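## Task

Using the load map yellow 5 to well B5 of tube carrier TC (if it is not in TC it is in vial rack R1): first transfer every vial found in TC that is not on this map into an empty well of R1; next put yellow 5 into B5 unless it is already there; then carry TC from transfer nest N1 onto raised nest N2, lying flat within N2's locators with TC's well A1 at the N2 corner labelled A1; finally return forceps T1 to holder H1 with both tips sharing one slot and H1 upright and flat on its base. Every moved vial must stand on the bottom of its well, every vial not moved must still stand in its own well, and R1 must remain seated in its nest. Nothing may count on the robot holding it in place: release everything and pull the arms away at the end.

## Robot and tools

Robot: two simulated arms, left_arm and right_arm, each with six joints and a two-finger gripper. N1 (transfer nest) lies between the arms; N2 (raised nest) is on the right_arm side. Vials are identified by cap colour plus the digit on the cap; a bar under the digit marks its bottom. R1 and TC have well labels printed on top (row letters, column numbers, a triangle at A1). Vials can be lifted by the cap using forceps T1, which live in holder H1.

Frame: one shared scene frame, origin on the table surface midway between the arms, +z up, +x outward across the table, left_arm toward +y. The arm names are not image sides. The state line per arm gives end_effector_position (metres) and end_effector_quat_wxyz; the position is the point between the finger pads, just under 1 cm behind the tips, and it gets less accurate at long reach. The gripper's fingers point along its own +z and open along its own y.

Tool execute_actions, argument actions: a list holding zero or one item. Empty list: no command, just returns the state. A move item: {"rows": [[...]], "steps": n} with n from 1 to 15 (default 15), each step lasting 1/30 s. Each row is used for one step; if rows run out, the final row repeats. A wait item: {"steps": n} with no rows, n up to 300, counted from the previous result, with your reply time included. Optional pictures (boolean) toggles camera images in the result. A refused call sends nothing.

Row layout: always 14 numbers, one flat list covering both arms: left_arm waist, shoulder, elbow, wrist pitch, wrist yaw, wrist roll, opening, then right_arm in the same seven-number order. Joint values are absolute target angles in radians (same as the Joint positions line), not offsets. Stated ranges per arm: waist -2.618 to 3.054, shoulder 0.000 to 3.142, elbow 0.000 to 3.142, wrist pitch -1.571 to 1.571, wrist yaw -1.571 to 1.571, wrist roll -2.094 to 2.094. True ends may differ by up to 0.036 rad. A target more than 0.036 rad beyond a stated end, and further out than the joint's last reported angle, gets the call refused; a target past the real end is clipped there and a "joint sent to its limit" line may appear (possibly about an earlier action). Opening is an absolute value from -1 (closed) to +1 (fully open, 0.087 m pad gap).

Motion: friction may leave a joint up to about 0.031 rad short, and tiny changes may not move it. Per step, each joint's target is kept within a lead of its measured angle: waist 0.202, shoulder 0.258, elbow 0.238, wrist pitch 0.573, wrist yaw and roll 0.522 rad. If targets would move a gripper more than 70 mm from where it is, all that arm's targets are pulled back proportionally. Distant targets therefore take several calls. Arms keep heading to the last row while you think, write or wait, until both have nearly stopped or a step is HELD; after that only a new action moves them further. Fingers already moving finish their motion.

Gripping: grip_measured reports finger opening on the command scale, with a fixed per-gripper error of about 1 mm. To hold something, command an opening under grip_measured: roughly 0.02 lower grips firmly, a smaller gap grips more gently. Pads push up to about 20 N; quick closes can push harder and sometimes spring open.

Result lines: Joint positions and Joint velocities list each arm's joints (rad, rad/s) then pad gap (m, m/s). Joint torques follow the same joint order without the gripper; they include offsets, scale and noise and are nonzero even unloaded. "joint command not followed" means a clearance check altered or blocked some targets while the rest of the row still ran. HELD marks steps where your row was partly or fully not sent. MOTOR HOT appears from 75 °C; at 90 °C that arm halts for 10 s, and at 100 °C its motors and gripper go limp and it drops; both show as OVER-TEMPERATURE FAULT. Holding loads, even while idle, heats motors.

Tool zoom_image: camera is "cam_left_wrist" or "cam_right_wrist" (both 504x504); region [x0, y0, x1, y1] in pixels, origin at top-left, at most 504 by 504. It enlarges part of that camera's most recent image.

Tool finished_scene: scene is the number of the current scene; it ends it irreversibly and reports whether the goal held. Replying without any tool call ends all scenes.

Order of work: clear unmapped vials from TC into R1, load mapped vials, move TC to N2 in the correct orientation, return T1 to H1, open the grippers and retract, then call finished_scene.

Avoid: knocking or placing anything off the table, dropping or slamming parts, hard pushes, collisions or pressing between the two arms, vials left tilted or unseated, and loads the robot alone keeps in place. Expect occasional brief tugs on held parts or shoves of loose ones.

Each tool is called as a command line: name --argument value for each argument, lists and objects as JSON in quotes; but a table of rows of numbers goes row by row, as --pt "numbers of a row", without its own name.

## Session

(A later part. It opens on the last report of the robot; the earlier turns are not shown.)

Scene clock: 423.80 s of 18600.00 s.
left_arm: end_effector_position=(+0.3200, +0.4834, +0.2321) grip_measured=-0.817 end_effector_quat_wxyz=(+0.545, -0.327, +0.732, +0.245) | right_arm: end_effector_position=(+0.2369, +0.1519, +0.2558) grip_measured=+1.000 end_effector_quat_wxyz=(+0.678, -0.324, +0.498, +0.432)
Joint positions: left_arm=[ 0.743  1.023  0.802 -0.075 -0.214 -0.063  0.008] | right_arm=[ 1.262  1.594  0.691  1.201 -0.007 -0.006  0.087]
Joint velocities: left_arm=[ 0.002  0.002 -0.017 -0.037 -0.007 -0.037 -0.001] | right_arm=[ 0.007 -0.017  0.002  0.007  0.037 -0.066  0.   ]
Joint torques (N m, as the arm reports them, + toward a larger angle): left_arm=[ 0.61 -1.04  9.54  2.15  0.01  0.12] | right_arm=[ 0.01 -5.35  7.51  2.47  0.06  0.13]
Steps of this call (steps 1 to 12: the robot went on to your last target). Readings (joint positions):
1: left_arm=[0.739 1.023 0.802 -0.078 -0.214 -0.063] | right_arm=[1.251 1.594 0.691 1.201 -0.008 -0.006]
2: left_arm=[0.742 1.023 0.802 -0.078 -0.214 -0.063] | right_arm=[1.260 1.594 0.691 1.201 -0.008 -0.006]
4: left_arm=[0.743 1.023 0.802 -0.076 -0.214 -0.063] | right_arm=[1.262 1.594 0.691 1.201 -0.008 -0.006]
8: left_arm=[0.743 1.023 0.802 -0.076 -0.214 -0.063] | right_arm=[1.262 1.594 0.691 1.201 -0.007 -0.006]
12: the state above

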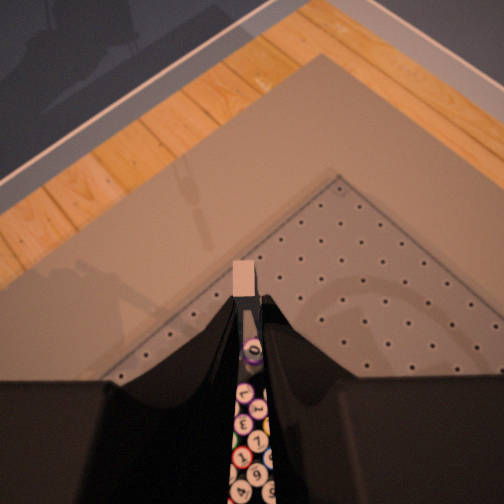

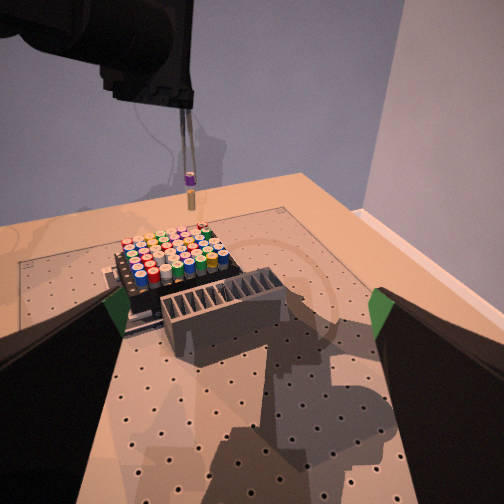

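execute_actions --actions '[{"rows":[[0.735,1.015,0.8,-0.045,-0.22,-0.067,-0.82,1.26,1.6,0.71,1.22,0,0,1],[0.73,1.005,0.782,-0.04,-0.22,-0.067,-0.82,1.26,1.6,0.71,1.22,0,0,1],[0.726,1.0,0.776,-0.035,-0.22,-0.067,-0.82,1.26,1.6,0.71,1.22,0,0,1],[0.722,0.996,0.77,-0.03,-0.22,-0.067,-0.82,1.26,1.6,0.71,1.22,0,0,1],[0.722,0.992,0.764,-0.026,-0.22,-0.067,-0.82,1.26,1.6,0.71,1.22,0,0,1],[0.722,0.988,0.758,-0.022,-0.22,-0.067,-0.82,1.26,1.6,0.71,1.22,0,0,1],[0.722,0.984,0.752,-0.018,-0.22,-0.067,-0.82,1.26,1.6,0.71,1.22,0,0,1],[0.722,0.98,0.746,-0.014,-0.22,-0.067,-0.82,1.26,1.6,0.71,1.22,0,0,1],[0.722,0.98,0.74,-0.011,-0.22,-0.067,-0.82,1.26,1.6,0.71,1.22,0,0,1],[0.722,0.98,0.733,-0.011,-0.22,-0.067,-0.82,1.26,1.6,0.71,1.22,0,0,1],[0.722,0.98,0.726,-0.011,-0.22,-0.067,-0.82,1.26,1.6,0.71,1.22,0,0,1]],"steps":15}]' --pictures false

execute_actions --actions '[{"steps":8}]'

zoom_image --camera "cam_left_wrist" --region '[200, 320, 300, 460]'

zoom_image --camera "cam_right_wrist" --region '[150, 170, 240, 260]'

Scene clock: 443.83 s of 18600.00 s.
left_arm: end_effector_position=(+0.3186, +0.4773, +0.2219) grip_measured=-0.817 end_effector_quat_wxyz=(+0.548, -0.323, +0.733, +0.242) | right_arm: end_effector_position=(+0.2369, +0.1519, +0.2558) grip_measured=+1.000 end_effector_quat_wxyz=(+0.678, -0.324, +0.498, +0.432)
Joint positions: left_arm=[ 0.731  0.998  0.747 -0.041 -0.215 -0.063  0.008] | right_arm=[ 1.262  1.594  0.691  1.201 -0.007 -0.006  0.087]
Joint velocities: left_arm=[ 0.007 -0.007 -0.037 -0.007 -0.037 -0.007 -0.   ] | right_arm=[-0.002 -0.012 -0.007 -0.022  0.066  0.007  0.   ]
Joint torques (N m, as the arm reports them, + toward a larger angle): left_arm=[-0.69 -2.8   6.23  2.17  0.01  0.12] | right_arm=[-0.03 -5.33  7.52  2.47  0.07  0.13]
Steps of this call (steps 1 to 30: the robot went on to your last target; steps 31 to 90: nothing new was sent; then 16.53 s passed at rest; steps 91 to 105: all 15 steps of this action). Readings (joint positions):
91: left_arm=[0.743 1.023 0.802 -0.075 -0.214 -0.063] | right_arm=[1.262 1.594 0.691 1.201 -0.007 -0.006]
92: left_arm=[0.743 1.023 0.802 -0.073 -0.214 -0.063] | right_arm=[1.262 1.594 0.691 1.201 -0.007 -0.006]
94: left_arm=[0.739 1.023 0.802 -0.069 -0.215 -0.063] | right_arm=[1.262 1.594 0.691 1.201 -0.007 -0.006]
98: left_arm=[0.731 1.007 0.780 -0.051 -0.215 -0.063] | right_arm=[1.262 1.594 0.691 1.201 -0.007 -0.006]
105: the state above

Scene clock: 444.10 s of 18600.00 s.
left_arm: end_effector_position=(+0.3188, +0.4775, +0.2223) grip_measured=-0.817 end_effector_quat_wxyz=(+0.549, -0.322, +0.732, +0.243) | right_arm: end_effector_position=(+0.2369, +0.1519, +0.2558) grip_measured=+1.000 end_effector_quat_wxyz=(+0.678, -0.324, +0.498, +0.432)
Joint positions: left_arm=[ 0.731  0.998  0.746 -0.037 -0.215 -0.063  0.008] | right_arm=[ 1.262  1.594  0.691  1.201 -0.007 -0.006  0.087]
Joint velocities: left_arm=[-0.017  0.007 -0.007  0.007 -0.037 -0.007 -0.001] | right_arm=[-0.002 -0.007 -0.002 -0.037 -0.037 -0.051  0.   ]
Joint torques (N m, as the arm reports them, + toward a larger angle): left_arm=[-0.7  -2.8   6.13  2.18  0.01  0.13] | right_arm=[-0.03 -5.34  7.52  2.47  0.07  0.13]
Steps of this call (steps 1 to 8: the robot went on to your last target). Readings (joint positions):
1: left_arm=[0.731 0.998 0.746 -0.041 -0.215 -0.063] | right_arm=[1.262 1.594 0.691 1.201 -0.007 -0.006]
2: left_arm=[0.731 0.998 0.746 -0.040 -0.215 -0.063] | right_arm=[1.262 1.594 0.691 1.201 -0.007 -0.006]
4: left_arm=[0.731 0.998 0.746 -0.039 -0.215 -0.063] | right_arm=[1.262 1.594 0.691 1.201 -0.007 -0.006]
8: the state above

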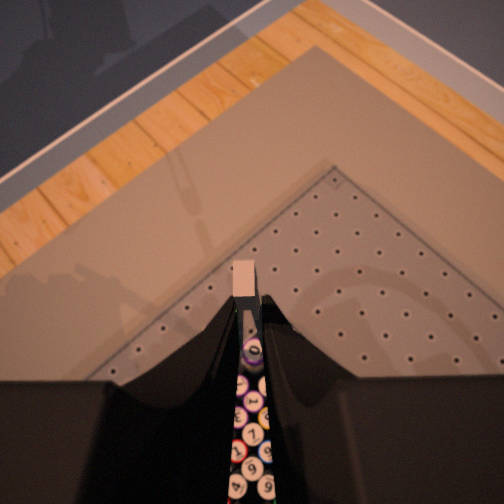

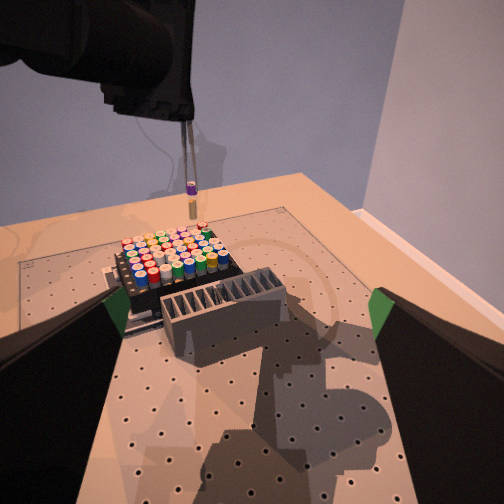

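Region (200, 320, 300, 460) of cam_left_wrist's 504x504 image, scaled by 3.600, with more detail than that image has; it fills the left 360 columns of this view, and the rest is white.

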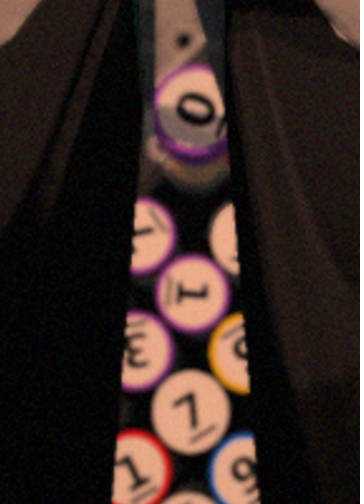

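Region (150, 170, 240, 260) of cam_right_wrist's 504x504 image, scaled by 5.600, with more detail than that image has.

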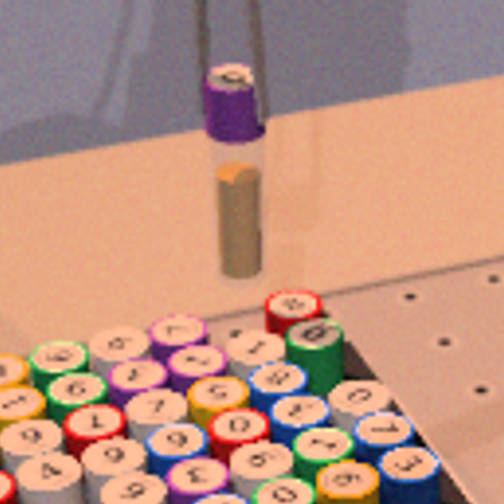

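execute_actions --actions '[{"rows":[[0.725,1.008,0.722,0.0,-0.22,-0.067,-0.82,1.26,1.6,0.71,1.22,0,0,1],[0.725,1.008,0.714,0.012,-0.22,-0.067,-0.82,1.26,1.6,0.71,1.22,0,0,1],[0.725,1.008,0.706,0.024,-0.22,-0.067,-0.82,1.26,1.6,0.71,1.22,0,0,1],[0.725,1.008,0.698,0.034,-0.22,-0.067,-0.82,1.26,1.6,0.71,1.22,0,0,1],[0.725,1.008,0.69,0.042,-0.22,-0.067,-0.82,1.26,1.6,0.71,1.22,0,0,1],[0.725,1.008,0.682,0.05,-0.22,-0.067,-0.82,1.26,1.6,0.71,1.22,0,0,1],[0.725,1.008,0.674,0.058,-0.22,-0.067,-0.82,1.26,1.6,0.71,1.22,0,0,1],[0.725,1.008,0.666,0.066,-0.22,-0.067,-0.82,1.26,1.6,0.71,1.22,0,0,1],[0.725,1.008,0.658,0.074,-0.22,-0.067,-0.82,1.26,1.6,0.71,1.22,0,0,1],[0.725,1.008,0.65,0.082,-0.22,-0.067,-0.82,1.26,1.6,0.71,1.22,0,0,1],[0.725,1.008,0.643,0.088,-0.22,-0.067,-0.82,1.26,1.6,0.71,1.22,0,0,1],[0.725,1.008,0.637,0.088,-0.22,-0.067,-0.82,1.26,1.6,0.71,1.22,0,0,1],[0.725,1.008,0.632,0.088,-0.22,-0.067,-0.82,1.26,1.6,0.71,1.22,0,0,1],[0.725,1.008,0.628,0.088,-0.22,-0.067,-0.82,1.26,1.6,0.71,1.22,0,0,1],[0.725,1.008,0.626,0.088,-0.22,-0.067,-0.82,1.26,1.6,0.71,1.22,0,0,1]],"steps":15}]' --pictures false

execute_actions --actions '[{"steps":10}]'

zoom_image --camera "cam_left_wrist" --region '[200, 320, 300, 460]'

zoom_image --camera "cam_right_wrist" --region '[150, 170, 240, 260]'

Scene clock: 471.67 s of 18600.00 s.
left_arm: end_effector_position=(+0.3208, +0.4789, +0.2093) grip_measured=-0.817 end_effector_quat_wxyz=(+0.562, -0.321, +0.722, +0.245) | right_arm: end_effector_position=(+0.2369, +0.1519, +0.2558) grip_measured=+1.000 end_effector_quat_wxyz=(+0.678, -0.324, +0.498, +0.432)
Joint positions: left_arm=[ 0.731  0.998  0.664  0.078 -0.215 -0.063  0.008] | right_arm=[ 1.262  1.594  0.691  1.201 -0.007 -0.006  0.087]
Joint velocities: left_arm=[-0.007  0.007 -0.076  0.11   0.007 -0.051 -0.001] | right_arm=[ 0.002  0.002 -0.017 -0.022 -0.007  0.022  0.   ]
Joint torques (N m, as the arm reports them, + toward a larger angle): left_arm=[-0.45 -0.94  5.23  1.79  0.02  0.13] | right_arm=[-0.03 -5.34  7.52  2.47  0.07  0.13]
Steps of this call (steps 1 to 15: the robot went on to your last target; steps 16 to 90: nothing new was sent; then 24.07 s passed at rest; steps 91 to 105: all 15 steps of this action). Readings (joint positions):
91: left_arm=[0.731 0.998 0.746 -0.035 -0.215 -0.063] | right_arm=[1.262 1.594 0.691 1.201 -0.007 -0.006]
92: left_arm=[0.731 0.998 0.746 -0.032 -0.215 -0.063] | right_arm=[1.262 1.594 0.691 1.201 -0.007 -0.006]
94: left_arm=[0.731 0.998 0.738 -0.015 -0.215 -0.063] | right_arm=[1.262 1.594 0.691 1.201 -0.007 -0.006]
98: left_arm=[0.731 0.998 0.703 0.015 -0.215 -0.063] | right_arm=[1.262 1.594 0.691 1.201 -0.007 -0.006]
105: the state above

Scene clock: 472.00 s of 18600.00 s.
left_arm: end_effector_position=(+0.3213, +0.4793, +0.2093) grip_measured=-0.817 end_effector_quat_wxyz=(+0.565, -0.320, +0.719, +0.246) | right_arm: end_effector_position=(+0.2369, +0.1519, +0.2558) grip_measured=+1.000 end_effector_quat_wxyz=(+0.678, -0.324, +0.498, +0.432)
Joint positions: left_arm=[ 0.731  0.998  0.657  0.093 -0.215 -0.063  0.008] | right_arm=[ 1.262  1.594  0.691  1.201 -0.007 -0.006  0.087]
Joint velocities: left_arm=[-0.012 -0.002 -0.017 -0.007  0.022 -0.051 -0.001] | right_arm=[-0.017 -0.012 -0.022 -0.022  0.007  0.095  0.   ]
Joint torques (N m, as the arm reports them, + toward a larger angle): left_arm=[-0.46 -1.    5.39  1.87  0.02  0.12] | right_arm=[-0.04 -5.34  7.51  2.47  0.07  0.13]
Steps of this call (steps 1 to 10: the robot went on to your last target). Readings (joint positions):
1: left_arm=[0.731 0.998 0.662 0.083 -0.215 -0.063] | right_arm=[1.262 1.594 0.691 1.201 -0.007 -0.006]
2: left_arm=[0.731 0.998 0.660 0.086 -0.215 -0.063] | right_arm=[1.262 1.594 0.691 1.201 -0.007 -0.006]
4: left_arm=[0.731 0.998 0.659 0.090 -0.215 -0.063] | right_arm=[1.262 1.594 0.691 1.201 -0.007 -0.006]
8: left_arm=[0.731 0.998 0.657 0.092 -0.215 -0.063] | right_arm=[1.262 1.594 0.691 1.201 -0.007 -0.006]
10: the state above

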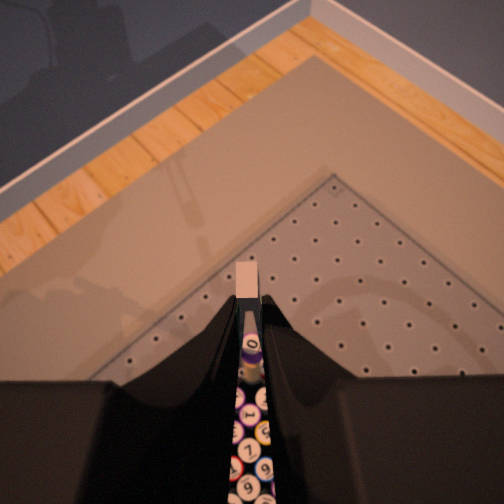

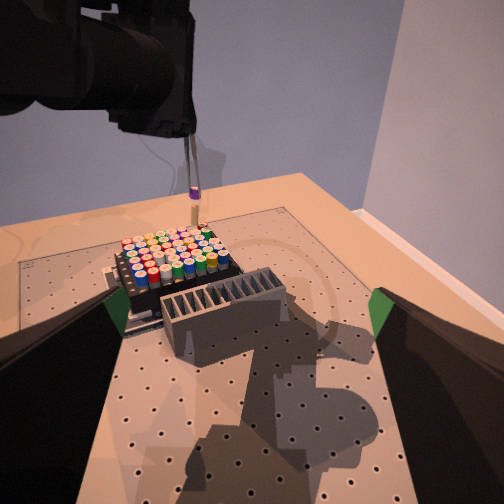

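Region (200, 320, 300, 460) of cam_left_wrist's 504x504 image, scaled by 3.600, with more detail than that image has; it fills the left 360 columns of this view, and the rest is white.

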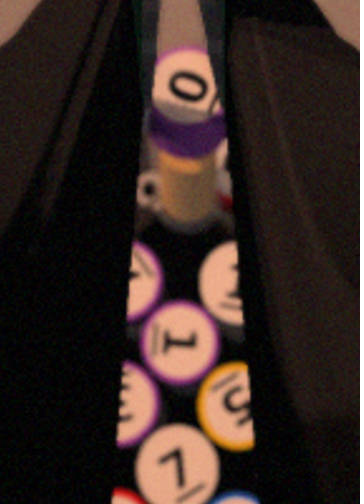

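Region (150, 170, 240, 260) of cam_right_wrist's 504x504 image, scaled by 5.600, with more detail than that image has.

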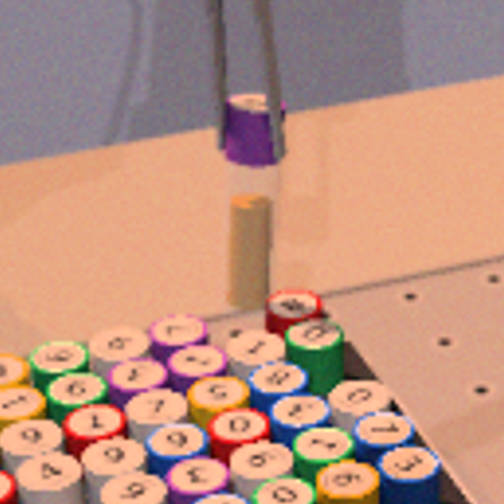

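execute_actions --actions '[{"rows":[[0.725,0.99,0.67,0.1,-0.22,-0.067,-0.82,1.26,1.6,0.71,1.22,0,0,1],[0.725,0.985,0.69,0.1,-0.22,-0.067,-0.82,1.26,1.6,0.71,1.22,0,0,1],[0.725,0.98,0.7,0.1,-0.22,-0.067,-0.82,1.26,1.6,0.71,1.22,0,0,1],[0.725,0.975,0.705,0.1,-0.22,-0.067,-0.82,1.26,1.6,0.71,1.22,0,0,1],[0.722,0.968,0.705,0.12,-0.225,-0.06,-0.82,1.26,1.6,0.71,1.22,0,0,1],[0.72,0.96,0.68,0.13,-0.23,-0.057,-0.82,1.26,1.6,0.71,1.22,0,0,1],[0.717,0.952,0.655,0.14,-0.234,-0.055,-0.82,1.26,1.6,0.71,1.22,0,0,1],[0.714,0.944,0.644,0.15,-0.238,-0.053,-0.82,1.26,1.6,0.71,1.22,0,0,1],[0.711,0.936,0.633,0.16,-0.242,-0.051,-0.82,1.26,1.6,0.71,1.22,0,0,1],[0.708,0.928,0.622,0.17,-0.246,-0.049,-0.82,1.26,1.6,0.71,1.22,0,0,1],[0.705,0.92,0.611,0.18,-0.25,-0.047,-0.82,1.26,1.6,0.71,1.22,0,0,1],[0.702,0.912,0.6,0.19,-0.254,-0.045,-0.82,1.26,1.6,0.71,1.22,0,0,1],[0.699,0.904,0.589,0.2,-0.258,-0.043,-0.82,1.26,1.6,0.71,1.22,0,0,1],[0.696,0.896,0.578,0.21,-0.262,-0.041,-0.82,1.26,1.6,0.71,1.22,0,0,1],[0.693,0.888,0.567,0.22,-0.266,-0.039,-0.82,1.26,1.6,0.71,1.22,0,0,1]],"steps":15}]' --pictures false

execute_actions --actions '[{"rows":[[0.69,0.88,0.556,0.23,-0.27,-0.037,-0.82,1.26,1.6,0.71,1.22,0,0,1],[0.687,0.872,0.545,0.24,-0.274,-0.035,-0.82,1.26,1.6,0.71,1.22,0,0,1],[0.684,0.864,0.534,0.25,-0.278,-0.033,-0.82,1.26,1.6,0.71,1.22,0,0,1],[0.681,0.856,0.523,0.26,-0.282,-0.031,-0.82,1.26,1.6,0.71,1.22,0,0,1],[0.678,0.848,0.512,0.27,-0.286,-0.029,-0.82,1.26,1.6,0.71,1.22,0,0,1],[0.675,0.84,0.501,0.277,-0.289,-0.027,-0.82,1.26,1.6,0.71,1.22,0,0,1],[0.672,0.832,0.49,0.277,-0.289,-0.025,-0.82,1.26,1.6,0.71,1.22,0,0,1],[0.669,0.824,0.48,0.277,-0.289,-0.025,-0.82,1.26,1.6,0.71,1.22,0,0,1],[0.667,0.818,0.472,0.277,-0.289,-0.025,-0.82,1.26,1.6,0.71,1.22,0,0,1],[0.667,0.818,0.466,0.277,-0.289,-0.025,-0.82,1.26,1.6,0.71,1.22,0,0,1]],"steps":15}]' --pictures false

execute_actions --actions '[{"steps":8}]'

zoom_image --camera "cam_left_wrist" --region '[200, 320, 300, 460]'

zoom_image --camera "cam_right_wrist" --region '[150, 170, 240, 260]'

Scene clock: 531.13 s of 18600.00 s.
left_arm: end_effector_position=(+0.3169, +0.4723, +0.2303) grip_measured=-0.817 end_effector_quat_wxyz=(+0.604, -0.309, +0.688, +0.259) | right_arm: end_effector_position=(+0.2369, +0.1519, +0.2558) grip_measured=+1.000 end_effector_quat_wxyz=(+0.678, -0.324, +0.498, +0.432)
Joint positions: left_arm=[ 0.707  0.917  0.61   0.165 -0.241 -0.051  0.008] | right_arm=[ 1.262  1.594  0.691  1.201 -0.007 -0.006  0.087]
Joint velocities: left_arm=[-0.095 -0.203 -0.369  0.212 -0.125 -0.066  0.001] | right_arm=[-0.002 -0.012 -0.022  0.066 -0.066 -0.007  0.   ]
Joint torques (N m, as the arm reports them, + toward a larger angle): left_arm=[-0.74 -2.24  5.96  2.08 -0.03  0.21] | right_arm=[-0.03 -5.33  7.51  2.47  0.06  0.13]
Steps of this call (steps 1 to 30: the robot went on to your last target; steps 31 to 90: nothing new was sent; then 55.63 s passed at rest; steps 91 to 105: all 15 steps of this action). Readings (joint positions):
91: left_arm=[0.731 0.998 0.657 0.094 -0.215 -0.063] | right_arm=[1.262 1.594 0.691 1.201 -0.007 -0.006]
92: left_arm=[0.731 0.998 0.657 0.094 -0.215 -0.063] | right_arm=[1.262 1.594 0.691 1.201 -0.007 -0.006]
94: left_arm=[0.731 0.998 0.663 0.093 -0.215 -0.063] | right_arm=[1.262 1.594 0.691 1.201 -0.007 -0.006]
98: left_arm=[0.729 0.980 0.667 0.101 -0.220 -0.061] | right_arm=[1.262 1.594 0.691 1.201 -0.007 -0.006]
105: the state above

Scene clock: 531.63 s of 18600.00 s.
left_arm: end_effector_position=(+0.3061, +0.4611, +0.2145) grip_measured=-0.817 end_effector_quat_wxyz=(+0.613, -0.300, +0.679, +0.270) | right_arm: end_effector_position=(+0.2369, +0.1519, +0.2558) grip_measured=+1.000 end_effector_quat_wxyz=(+0.678, -0.324, +0.498, +0.432)
Joint positions: left_arm=[ 0.676  0.837  0.487  0.243 -0.277 -0.031  0.008] | right_arm=[ 1.262  1.594  0.691  1.201 -0.007 -0.006  0.087]
Joint velocities: left_arm=[-0.012  0.007 -0.002  0.007 -0.022 -0.051 -0.001] | right_arm=[ 0.007  0.007  0.012 -0.007 -0.095 -0.007  0.   ]
Joint torques (N m, as the arm reports them, + toward a larger angle): left_arm=[-0.73 -1.78  6.08  2.21 -0.01  0.22] | right_arm=[-0.03 -5.34  7.51  2.47  0.07  0.13]
Steps of this call (steps 1 to 15: all 15 steps of this action). Readings (joint positions):
1: left_arm=[0.704 0.910 0.598 0.173 -0.245 -0.049] | right_arm=[1.262 1.594 0.691 1.201 -0.007 -0.006]
2: left_arm=[0.701 0.904 0.586 0.181 -0.249 -0.047] | right_arm=[1.262 1.594 0.691 1.201 -0.007 -0.006]
4: left_arm=[0.695 0.889 0.562 0.197 -0.256 -0.043] | right_arm=[1.262 1.594 0.691 1.201 -0.007 -0.006]
8: left_arm=[0.683 0.857 0.518 0.228 -0.270 -0.036] | right_arm=[1.262 1.594 0.691 1.201 -0.007 -0.006]
15: the state above

Scene clock: 531.90 s of 18600.00 s.
left_arm: end_effector_position=(+0.3063, +0.4616, +0.2162) grip_measured=-0.817 end_effector_quat_wxyz=(+0.615, -0.300, +0.677, +0.271) | right_arm: end_effector_position=(+0.2369, +0.1519, +0.2558) grip_measured=+1.000 end_effector_quat_wxyz=(+0.678, -0.324, +0.498, +0.432)
Joint positions: left_arm=[ 0.676  0.837  0.487  0.251 -0.279 -0.03   0.008] | right_arm=[ 1.262  1.594  0.691  1.201 -0.007 -0.006  0.087]
Joint velocities: left_arm=[-0.007 -0.007  0.012  0.022 -0.037 -0.022 -0.   ] | right_arm=[-0.007 -0.002  0.012  0.007 -0.051 -0.022  0.   ]
Joint torques (N m, as the arm reports them, + toward a larger angle): left_arm=[-0.73 -1.8   6.05  2.12  0.    0.21] | right_arm=[-0.03 -5.34  7.52  2.47  0.07  0.13]
Steps of this call (steps 1 to 8: the robot went on to your last target). Readings (joint positions):
1: left_arm=[0.676 0.837 0.487 0.245 -0.278 -0.031] | right_arm=[1.262 1.594 0.691 1.201 -0.007 -0.006]
2: left_arm=[0.676 0.837 0.487 0.246 -0.278 -0.031] | right_arm=[1.262 1.594 0.691 1.201 -0.007 -0.006]
4: left_arm=[0.676 0.837 0.487 0.248 -0.278 -0.030] | right_arm=[1.262 1.594 0.691 1.201 -0.007 -0.006]
8: the state above

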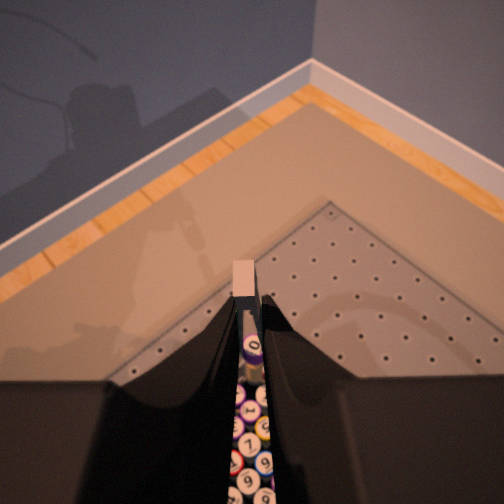

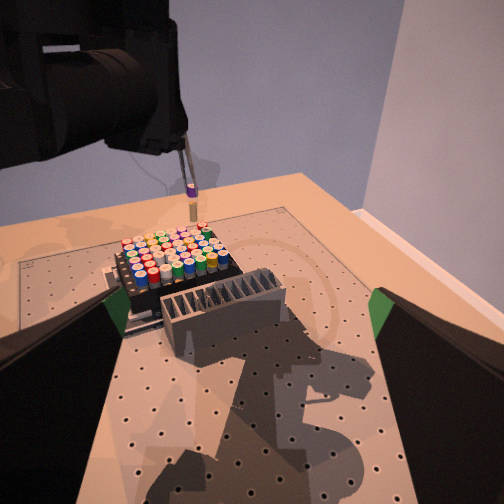

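Region (200, 320, 300, 460) of cam_left_wrist's 504x504 image, scaled by 3.600, with more detail than that image has; it fills the left 360 columns of this view, and the rest is white.

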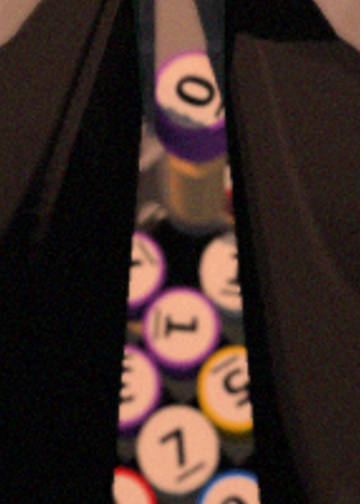

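Region (150, 170, 240, 260) of cam_right_wrist's 504x504 image, scaled by 5.600, with more detail than that image has.

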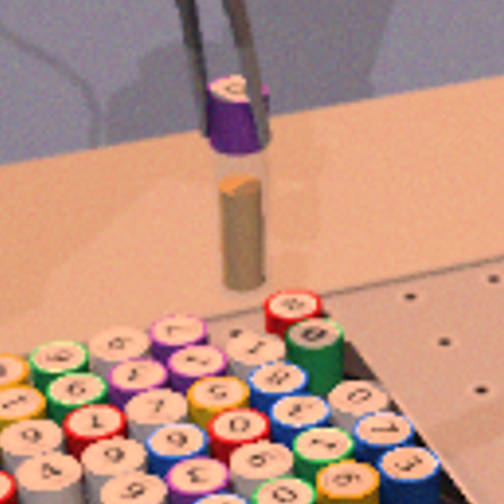

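execute_actions --actions '[{"rows":[[0.667,0.835,0.466,0.277,-0.3,-0.025,-0.82,1.26,1.6,0.71,1.22,0,0,1],[0.667,0.848,0.466,0.277,-0.305,-0.025,-0.82,1.26,1.6,0.71,1.22,0,0,1]],"steps":12}]'

zoom_image --camera "cam_left_wrist" --region '[200, 320, 300, 460]'

zoom_image --camera "cam_right_wrist" --region '[150, 170, 240, 260]'

Scene clock: 553.30 s of 18600.00 s.
left_arm: end_effector_position=(+0.3043, +0.4635, +0.2165) grip_measured=-0.817 end_effector_quat_wxyz=(+0.613, -0.305, +0.674, +0.277) | right_arm: end_effector_position=(+0.2369, +0.1519, +0.2558) grip_measured=+1.000 end_effector_quat_wxyz=(+0.678, -0.324, +0.498, +0.432)
Joint positions: left_arm=[ 0.676  0.837  0.487  0.251 -0.294 -0.03   0.008] | right_arm=[ 1.262  1.594  0.691  1.201 -0.007 -0.006  0.087]
Joint velocities: left_arm=[ 0.012 -0.007  0.007  0.022 -0.022 -0.022 -0.001] | right_arm=[-0.012 -0.022  0.007 -0.022  0.11   0.007  0.   ]
Joint torques (N m, as the arm reports them, + toward a larger angle): left_arm=[-0.71  0.11  6.04  2.14 -0.03  0.21] | right_arm=[-0.03 -5.33  7.51  2.47  0.06  0.13]
Steps of this call (steps 1 to 15: the robot went on to your last target; steps 16 to 90: nothing new was sent; then 18.00 s passed at rest; steps 91 to 102: all 12 steps of this action). Readings (joint positions):
91: left_arm=[0.676 0.837 0.487 0.251 -0.281 -0.030] | right_arm=[1.262 1.594 0.691 1.201 -0.007 -0.006]
92: left_arm=[0.676 0.837 0.487 0.251 -0.284 -0.030] | right_arm=[1.262 1.594 0.691 1.201 -0.007 -0.006]
94: left_arm=[0.676 0.837 0.487 0.251 -0.288 -0.030] | right_arm=[1.262 1.594 0.691 1.201 -0.007 -0.006]
98: left_arm=[0.676 0.837 0.487 0.251 -0.292 -0.030] | right_arm=[1.262 1.594 0.691 1.201 -0.007 -0.006]
102: the state above

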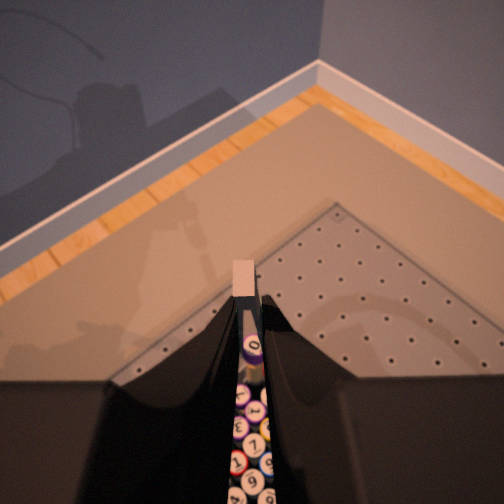

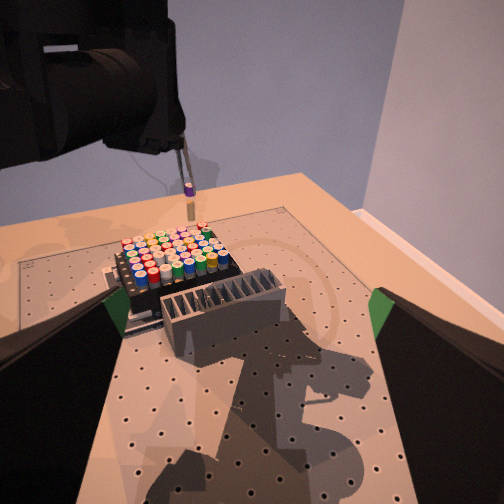

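Region (200, 320, 300, 460) of cam_left_wrist's 504x504 image, scaled by 3.600, with more detail than that image has; it fills the left 360 columns of this view, and the rest is white.

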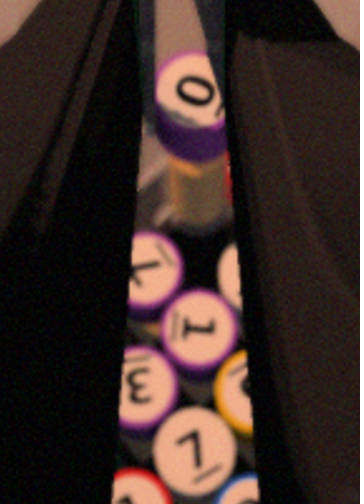

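Region (150, 170, 240, 260) of cam_right_wrist's 504x504 image, scaled by 5.600, with more detail than that image has.

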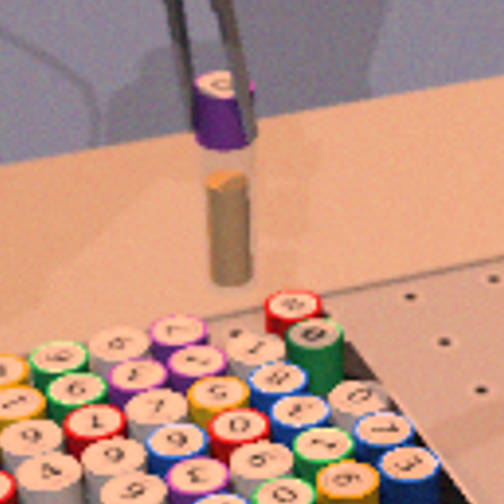

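execute_actions --actions '[{"rows":[[0.667,0.852,0.462,0.285,-0.295,-0.025,-0.82,1.26,1.6,0.71,1.22,0,0,1],[0.667,0.854,0.458,0.292,-0.295,-0.025,-0.82,1.26,1.6,0.71,1.22,0,0,1],[0.667,0.856,0.454,0.298,-0.295,-0.025,-0.82,1.26,1.6,0.71,1.22,0,0,1],[0.667,0.858,0.45,0.303,-0.295,-0.025,-0.82,1.26,1.6,0.71,1.22,0,0,1],[0.667,0.86,0.446,0.306,-0.295,-0.025,-0.82,1.26,1.6,0.71,1.22,0,0,1],[0.667,0.86,0.443,0.306,-0.295,-0.025,-0.82,1.26,1.6,0.71,1.22,0,0,1]],"steps":15}]'

zoom_image --camera "cam_left_wrist" --region '[200, 320, 300, 460]'

zoom_image --camera "cam_right_wrist" --region '[150, 170, 240, 260]'

Scene clock: 564.17 s of 18600.00 s.
left_arm: end_effector_position=(+0.3037, +0.4633, +0.2115) grip_measured=-0.817 end_effector_quat_wxyz=(+0.615, -0.305, +0.673, +0.277) | right_arm: end_effector_position=(+0.2369, +0.1519, +0.2558) grip_measured=+1.000 end_effector_quat_wxyz=(+0.678, -0.324, +0.498, +0.432)
Joint positions: left_arm=[ 0.676  0.837  0.463  0.279 -0.296 -0.03   0.008] | right_arm=[ 1.262  1.594  0.691  1.201 -0.007 -0.006  0.087]
Joint velocities: left_arm=[ 0.012 -0.022  0.002 -0.022  0.007  0.051 -0.   ] | right_arm=[-0.002  0.002 -0.002  0.022 -0.125 -0.051  0.   ]
Joint torques (N m, as the arm reports them, + toward a larger angle): left_arm=[-0.72  0.9   6.06  2.13  0.08  0.21] | right_arm=[-0.03 -5.34  7.51  2.47  0.07  0.13]
Steps of this call (steps 1 to 15: the robot went on to your last target; steps 16 to 90: nothing new was sent; then 7.37 s passed at rest; steps 91 to 105: all 15 steps of this action). Readings (joint positions):
91: left_arm=[0.676 0.837 0.487 0.252 -0.296 -0.030] | right_arm=[1.262 1.594 0.691 1.201 -0.007 -0.006]
92: left_arm=[0.676 0.837 0.487 0.254 -0.296 -0.030] | right_arm=[1.262 1.594 0.691 1.201 -0.007 -0.006]
94: left_arm=[0.676 0.837 0.485 0.264 -0.296 -0.030] | right_arm=[1.262 1.594 0.691 1.201 -0.007 -0.006]
98: left_arm=[0.676 0.837 0.468 0.276 -0.296 -0.030] | right_arm=[1.262 1.594 0.691 1.201 -0.007 -0.006]
105: the state above

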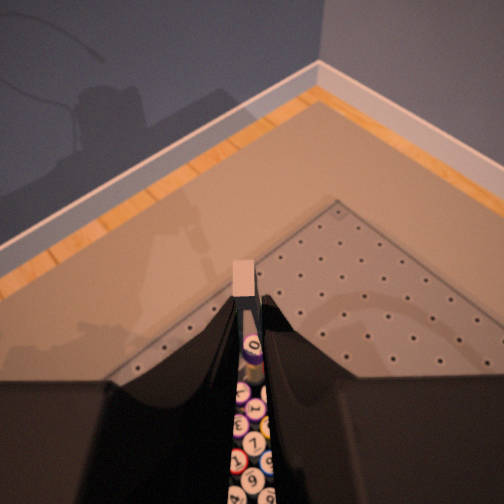

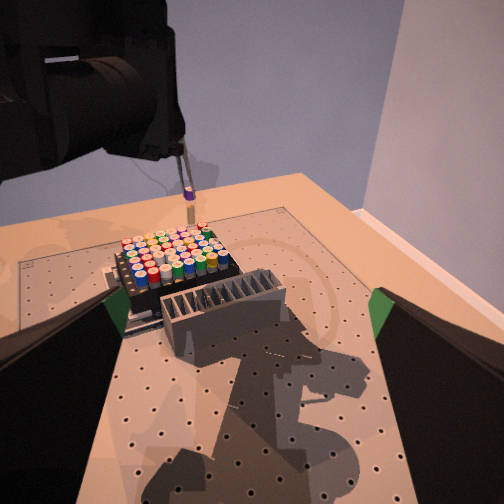

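Region (200, 320, 300, 460) of cam_left_wrist's 504x504 image, scaled by 3.600, with more detail than that image has; it fills the left 360 columns of this view, and the rest is white.

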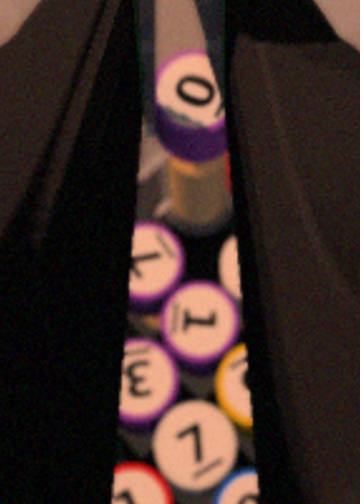

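Region (150, 170, 240, 260) of cam_right_wrist's 504x504 image, scaled by 5.600, with more detail than that image has.

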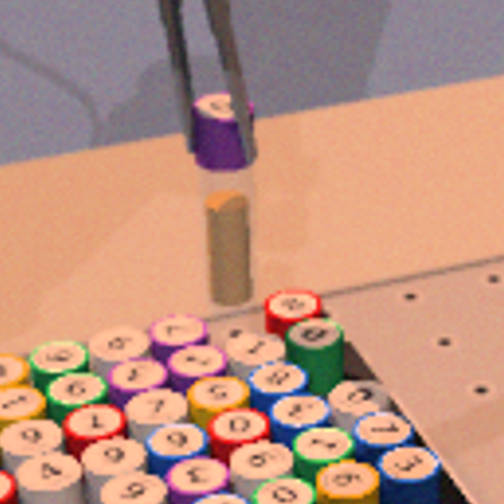

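execute_actions --actions '[{"rows":[[0.667,0.855,0.443,0.306,-0.281,-0.025,-0.82,1.26,1.6,0.71,1.22,0,0,1],[0.667,0.855,0.443,0.306,-0.281,-0.025,-0.82,1.26,1.6,0.71,1.22,0,0,1],[0.667,0.86,0.443,0.306,-0.281,-0.025,-0.82,1.26,1.6,0.71,1.22,0,0,1],[0.667,0.865,0.443,0.308,-0.281,-0.025,-0.82,1.26,1.6,0.71,1.22,0,0,1],[0.667,0.87,0.443,0.309,-0.281,-0.025,-0.82,1.26,1.6,0.71,1.22,0,0,1],[0.667,0.875,0.443,0.31,-0.281,-0.025,-0.82,1.26,1.6,0.71,1.22,0,0,1],[0.667,0.88,0.443,0.311,-0.281,-0.025,-0.82,1.26,1.6,0.71,1.22,0,0,1],[0.667,0.885,0.443,0.312,-0.281,-0.025,-0.82,1.26,1.6,0.71,1.22,0,0,1],[0.667,0.89,0.443,0.313,-0.281,-0.025,-0.82,1.26,1.6,0.71,1.22,0,0,1],[0.667,0.895,0.443,0.315,-0.281,-0.025,-0.82,1.26,1.6,0.71,1.22,0,0,1],[0.667,0.9,0.443,0.317,-0.281,-0.025,-0.82,1.26,1.6,0.71,1.22,0,0,1],[0.667,0.905,0.443,0.318,-0.281,-0.025,-0.82,1.26,1.6,0.71,1.22,0,0,1],[0.667,0.912,0.443,0.319,-0.281,-0.025,-0.82,1.26,1.6,0.71,1.22,0,0,1]],"steps":15}]' --pictures false

execute_actions --actions '[{"steps":6}]'

zoom_image --camera "cam_left_wrist" --region '[200, 320, 300, 460]'

zoom_image --camera "cam_right_wrist" --region '[150, 170, 240, 260]'

Scene clock: 584.60 s of 18600.00 s.
left_arm: end_effector_position=(+0.3095, +0.4659, +0.1959) grip_measured=-0.817 end_effector_quat_wxyz=(+0.598, -0.305, +0.689, +0.273) | right_arm: end_effector_position=(+0.2369, +0.1519, +0.2558) grip_measured=+1.000 end_effector_quat_wxyz=(+0.678, -0.324, +0.498, +0.432)
Joint positions: left_arm=[ 0.676  0.895  0.463  0.29  -0.29  -0.03   0.008] | right_arm=[ 1.262  1.594  0.691  1.201 -0.007 -0.006  0.087]
Joint velocities: left_arm=[-0.012  0.081 -0.012  0.037  0.022  0.051 -0.   ] | right_arm=[ 0.012 -0.002 -0.007 -0.051  0.007  0.037  0.   ]
Joint torques (N m, as the arm reports them, + toward a larger angle): left_arm=[-0.72 -0.11  5.99  2.15  0.15  0.2 ] | right_arm=[-0.04 -5.34  7.52  2.47  0.07  0.13]
Steps of this call (steps 1 to 15: the robot went on to your last target; steps 16 to 90: nothing new was sent; then 16.93 s passed at rest; steps 91 to 105: all 15 steps of this action). Readings (joint positions):
91: left_arm=[0.676 0.837 0.463 0.281 -0.295 -0.030] | right_arm=[1.262 1.594 0.691 1.201 -0.007 -0.006]
92: left_arm=[0.676 0.837 0.463 0.281 -0.294 -0.030] | right_arm=[1.262 1.594 0.691 1.201 -0.007 -0.006]
94: left_arm=[0.676 0.839 0.463 0.282 -0.292 -0.030] | right_arm=[1.262 1.594 0.691 1.201 -0.007 -0.006]
98: left_arm=[0.676 0.860 0.463 0.286 -0.291 -0.030] | right_arm=[1.262 1.594 0.691 1.201 -0.007 -0.006]
105: the state above

Scene clock: 584.80 s of 18600.00 s.
left_arm: end_effector_position=(+0.3099, +0.4661, +0.1956) grip_measured=-0.817 end_effector_quat_wxyz=(+0.598, -0.305, +0.689, +0.273) | right_arm: end_effector_position=(+0.2369, +0.1519, +0.2558) grip_measured=+1.000 end_effector_quat_wxyz=(+0.678, -0.324, +0.498, +0.432)
Joint positions: left_arm=[ 0.676  0.898  0.463  0.292 -0.29  -0.03   0.008] | right_arm=[ 1.262  1.594  0.691  1.201 -0.007 -0.006  0.087]
Joint velocities: left_arm=[ 0.002 -0.017 -0.017  0.022  0.022  0.037 -0.   ] | right_arm=[-0.017 -0.007 -0.002  0.022 -0.007 -0.007  0.   ]
Joint torques (N m, as the arm reports them, + toward a larger angle): left_arm=[-0.72  0.    6.03  2.18  0.15  0.21] | right_arm=[-0.03 -5.34  7.51  2.47  0.07  0.13]
Steps of this call (steps 1 to 6: the robot went on to your last target). Readings (joint positions):
1: left_arm=[0.676 0.897 0.463 0.290 -0.290 -0.030] | right_arm=[1.262 1.594 0.691 1.201 -0.007 -0.006]
2: left_arm=[0.676 0.898 0.463 0.290 -0.290 -0.030] | right_arm=[1.262 1.594 0.691 1.201 -0.007 -0.006]
4: left_arm=[0.676 0.898 0.463 0.291 -0.290 -0.030] | right_arm=[1.262 1.594 0.691 1.201 -0.007 -0.006]
6: the state above

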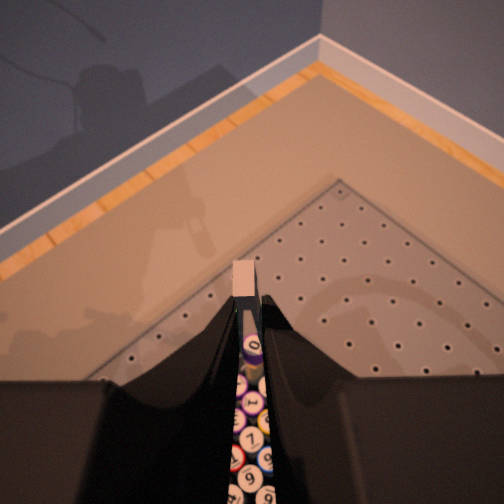

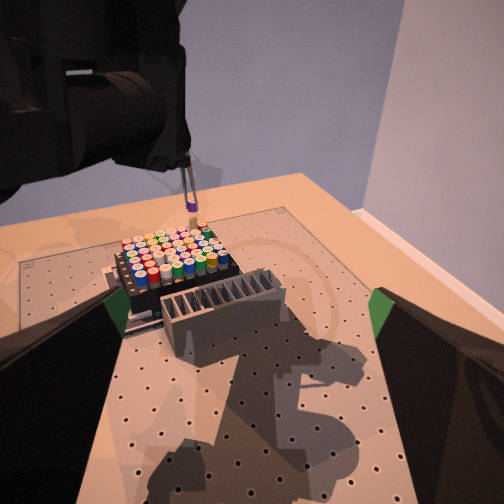

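Region (200, 320, 300, 460) of cam_left_wrist's 504x504 image, scaled by 3.600, with more detail than that image has; it fills the left 360 columns of this view, and the rest is white.

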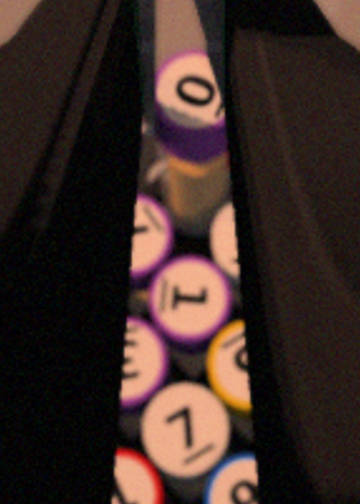

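Region (150, 170, 240, 260) of cam_right_wrist's 504x504 image, scaled by 5.600, with more detail than that image has.

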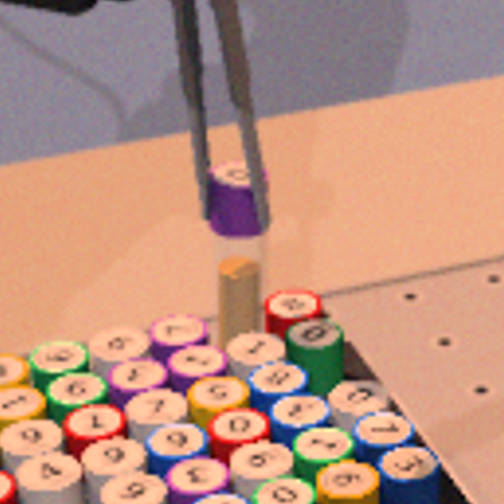

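execute_actions --actions '[{"rows":[[0.667,0.905,0.44,0.33,-0.302,-0.025,-0.82,1.26,1.6,0.71,1.22,0,0,1],[0.667,0.905,0.433,0.342,-0.302,-0.025,-0.82,1.26,1.6,0.71,1.22,0,0,1],[0.667,0.905,0.426,0.353,-0.302,-0.025,-0.82,1.26,1.6,0.71,1.22,0,0,1],[0.667,0.905,0.42,0.362,-0.302,-0.025,-0.82,1.26,1.6,0.71,1.22,0,0,1],[0.667,0.905,0.414,0.37,-0.302,-0.025,-0.82,1.26,1.6,0.71,1.22,0,0,1],[0.667,0.905,0.408,0.378,-0.302,-0.025,-0.82,1.26,1.6,0.71,1.22,0,0,1],[0.667,0.905,0.402,0.386,-0.302,-0.025,-0.82,1.26,1.6,0.71,1.22,0,0,1],[0.667,0.905,0.396,0.394,-0.302,-0.025,-0.82,1.26,1.6,0.71,1.22,0,0,1],[0.667,0.905,0.39,0.402,-0.302,-0.025,-0.82,1.26,1.6,0.71,1.22,0,0,1],[0.667,0.905,0.384,0.41,-0.302,-0.025,-0.82,1.26,1.6,0.71,1.22,0,0,1],[0.667,0.905,0.378,0.418,-0.302,-0.025,-0.82,1.26,1.6,0.71,1.22,0,0,1],[0.667,0.905,0.372,0.426,-0.302,-0.025,-0.82,1.26,1.6,0.71,1.22,0,0,1],[0.667,0.905,0.366,0.434,-0.302,-0.025,-0.82,1.26,1.6,0.71,1.22,0,0,1],[0.667,0.905,0.361,0.434,-0.302,-0.025,-0.82,1.26,1.6,0.71,1.22,0,0,1],[0.667,0.905,0.355,0.434,-0.302,-0.025,-0.82,1.26,1.6,0.71,1.22,0,0,1]],"steps":15}]' --pictures false

execute_actions --actions '[{"steps":8}]'

zoom_image --camera "cam_left_wrist" --region '[200, 320, 300, 460]'

zoom_image --camera "cam_right_wrist" --region '[150, 170, 240, 260]'

Scene clock: 604.00 s of 18600.00 s.
left_arm: end_effector_position=(+0.3070, +0.4647, +0.1813) grip_measured=-0.817 end_effector_quat_wxyz=(+0.605, -0.305, +0.682, +0.275) | right_arm: end_effector_position=(+0.2369, +0.1519, +0.2558) grip_measured=+1.000 end_effector_quat_wxyz=(+0.678, -0.324, +0.498, +0.432)
Joint positions: left_arm=[ 0.676  0.898  0.387  0.388 -0.292 -0.029  0.008] | right_arm=[ 1.262  1.594  0.691  1.201 -0.007 -0.006  0.087]
Joint velocities: left_arm=[ 0.002 -0.002 -0.149  0.139 -0.007 -0.007  0.   ] | right_arm=[-0.007 -0.012  0.012 -0.007 -0.007  0.007  0.   ]
Joint torques (N m, as the arm reports them, + toward a larger angle): left_arm=[-0.71 -0.45  5.75  2.14 -0.02  0.2 ] | right_arm=[-0.02 -5.33  7.51  2.47  0.07  0.13]
Steps of this call (steps 1 to 15: the robot went on to your last target; steps 16 to 90: nothing new was sent; then 15.70 s passed at rest; steps 91 to 105: all 15 steps of this action). Readings (joint positions):
91: left_arm=[0.676 0.898 0.463 0.295 -0.290 -0.029] | right_arm=[1.262 1.594 0.691 1.201 -0.007 -0.006]
92: left_arm=[0.676 0.898 0.463 0.297 -0.291 -0.029] | right_arm=[1.262 1.594 0.691 1.201 -0.007 -0.006]
94: left_arm=[0.676 0.898 0.456 0.314 -0.291 -0.029] | right_arm=[1.262 1.594 0.691 1.201 -0.007 -0.006]
98: left_arm=[0.676 0.898 0.429 0.341 -0.292 -0.029] | right_arm=[1.262 1.594 0.691 1.201 -0.007 -0.006]
105: the state above

Scene clock: 604.27 s of 18600.00 s.
left_arm: end_effector_position=(+0.3068, +0.4646, +0.1803) grip_measured=-0.817 end_effector_quat_wxyz=(+0.607, -0.305, +0.680, +0.275) | right_arm: end_effector_position=(+0.2369, +0.1519, +0.2558) grip_measured=+1.000 end_effector_quat_wxyz=(+0.678, -0.324, +0.498, +0.432)
Joint positions: left_arm=[ 0.676  0.898  0.376  0.405 -0.292 -0.029  0.008] | right_arm=[ 1.262  1.594  0.691  1.201 -0.007 -0.006  0.087]
Joint velocities: left_arm=[-0.012  0.012  0.002  0.051  0.007  0.037 -0.001] | right_arm=[-0.012  0.002 -0.002  0.037  0.081 -0.022  0.   ]
Joint torques (N m, as the arm reports them, + toward a larger angle): left_arm=[-0.73 -0.36  5.85  2.14 -0.02  0.21] | right_arm=[-0.04 -5.34  7.51  2.47  0.07  0.13]
Steps of this call (steps 1 to 8: the robot went on to your last target). Readings (joint positions):
1: left_arm=[0.676 0.898 0.382 0.392 -0.292 -0.029] | right_arm=[1.262 1.594 0.691 1.201 -0.007 -0.006]
2: left_arm=[0.676 0.898 0.379 0.395 -0.292 -0.029] | right_arm=[1.262 1.594 0.691 1.201 -0.007 -0.006]
4: left_arm=[0.676 0.898 0.376 0.398 -0.292 -0.029] | right_arm=[1.262 1.594 0.691 1.201 -0.007 -0.006]
8: the state above

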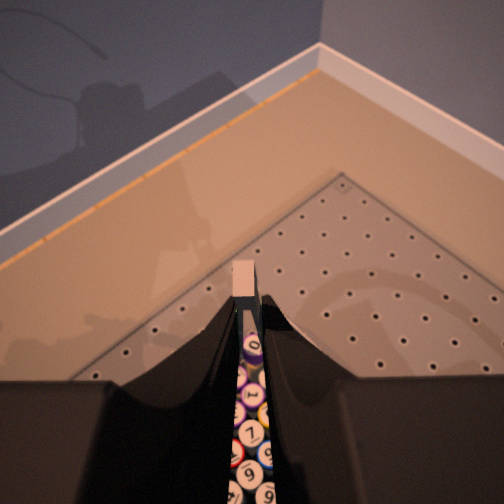

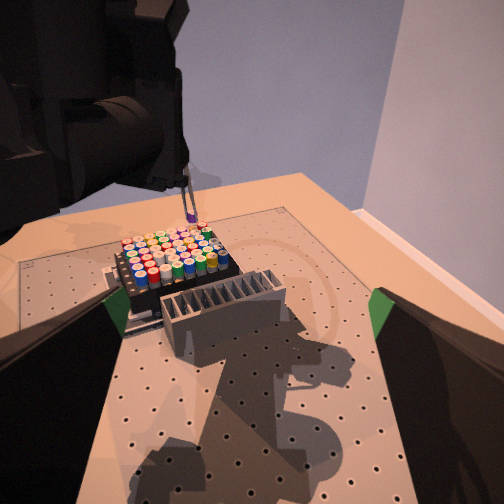

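Region (200, 320, 300, 460) of cam_left_wrist's 504x504 image, scaled by 3.600, with more detail than that image has; it fills the left 360 columns of this view, and the rest is white.

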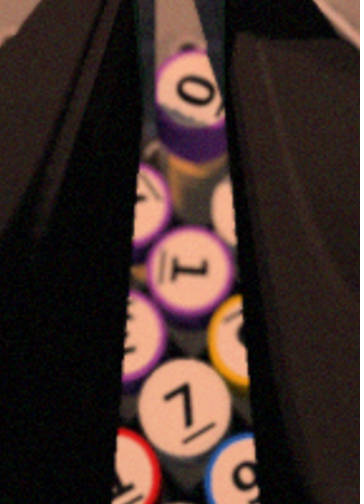

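Region (150, 170, 240, 260) of cam_right_wrist's 504x504 image, scaled by 5.600, with more detail than that image has.

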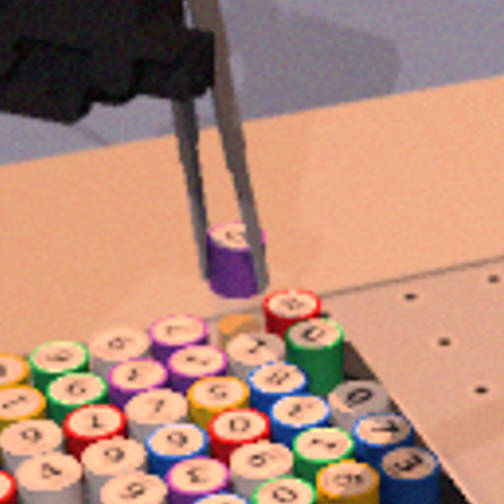

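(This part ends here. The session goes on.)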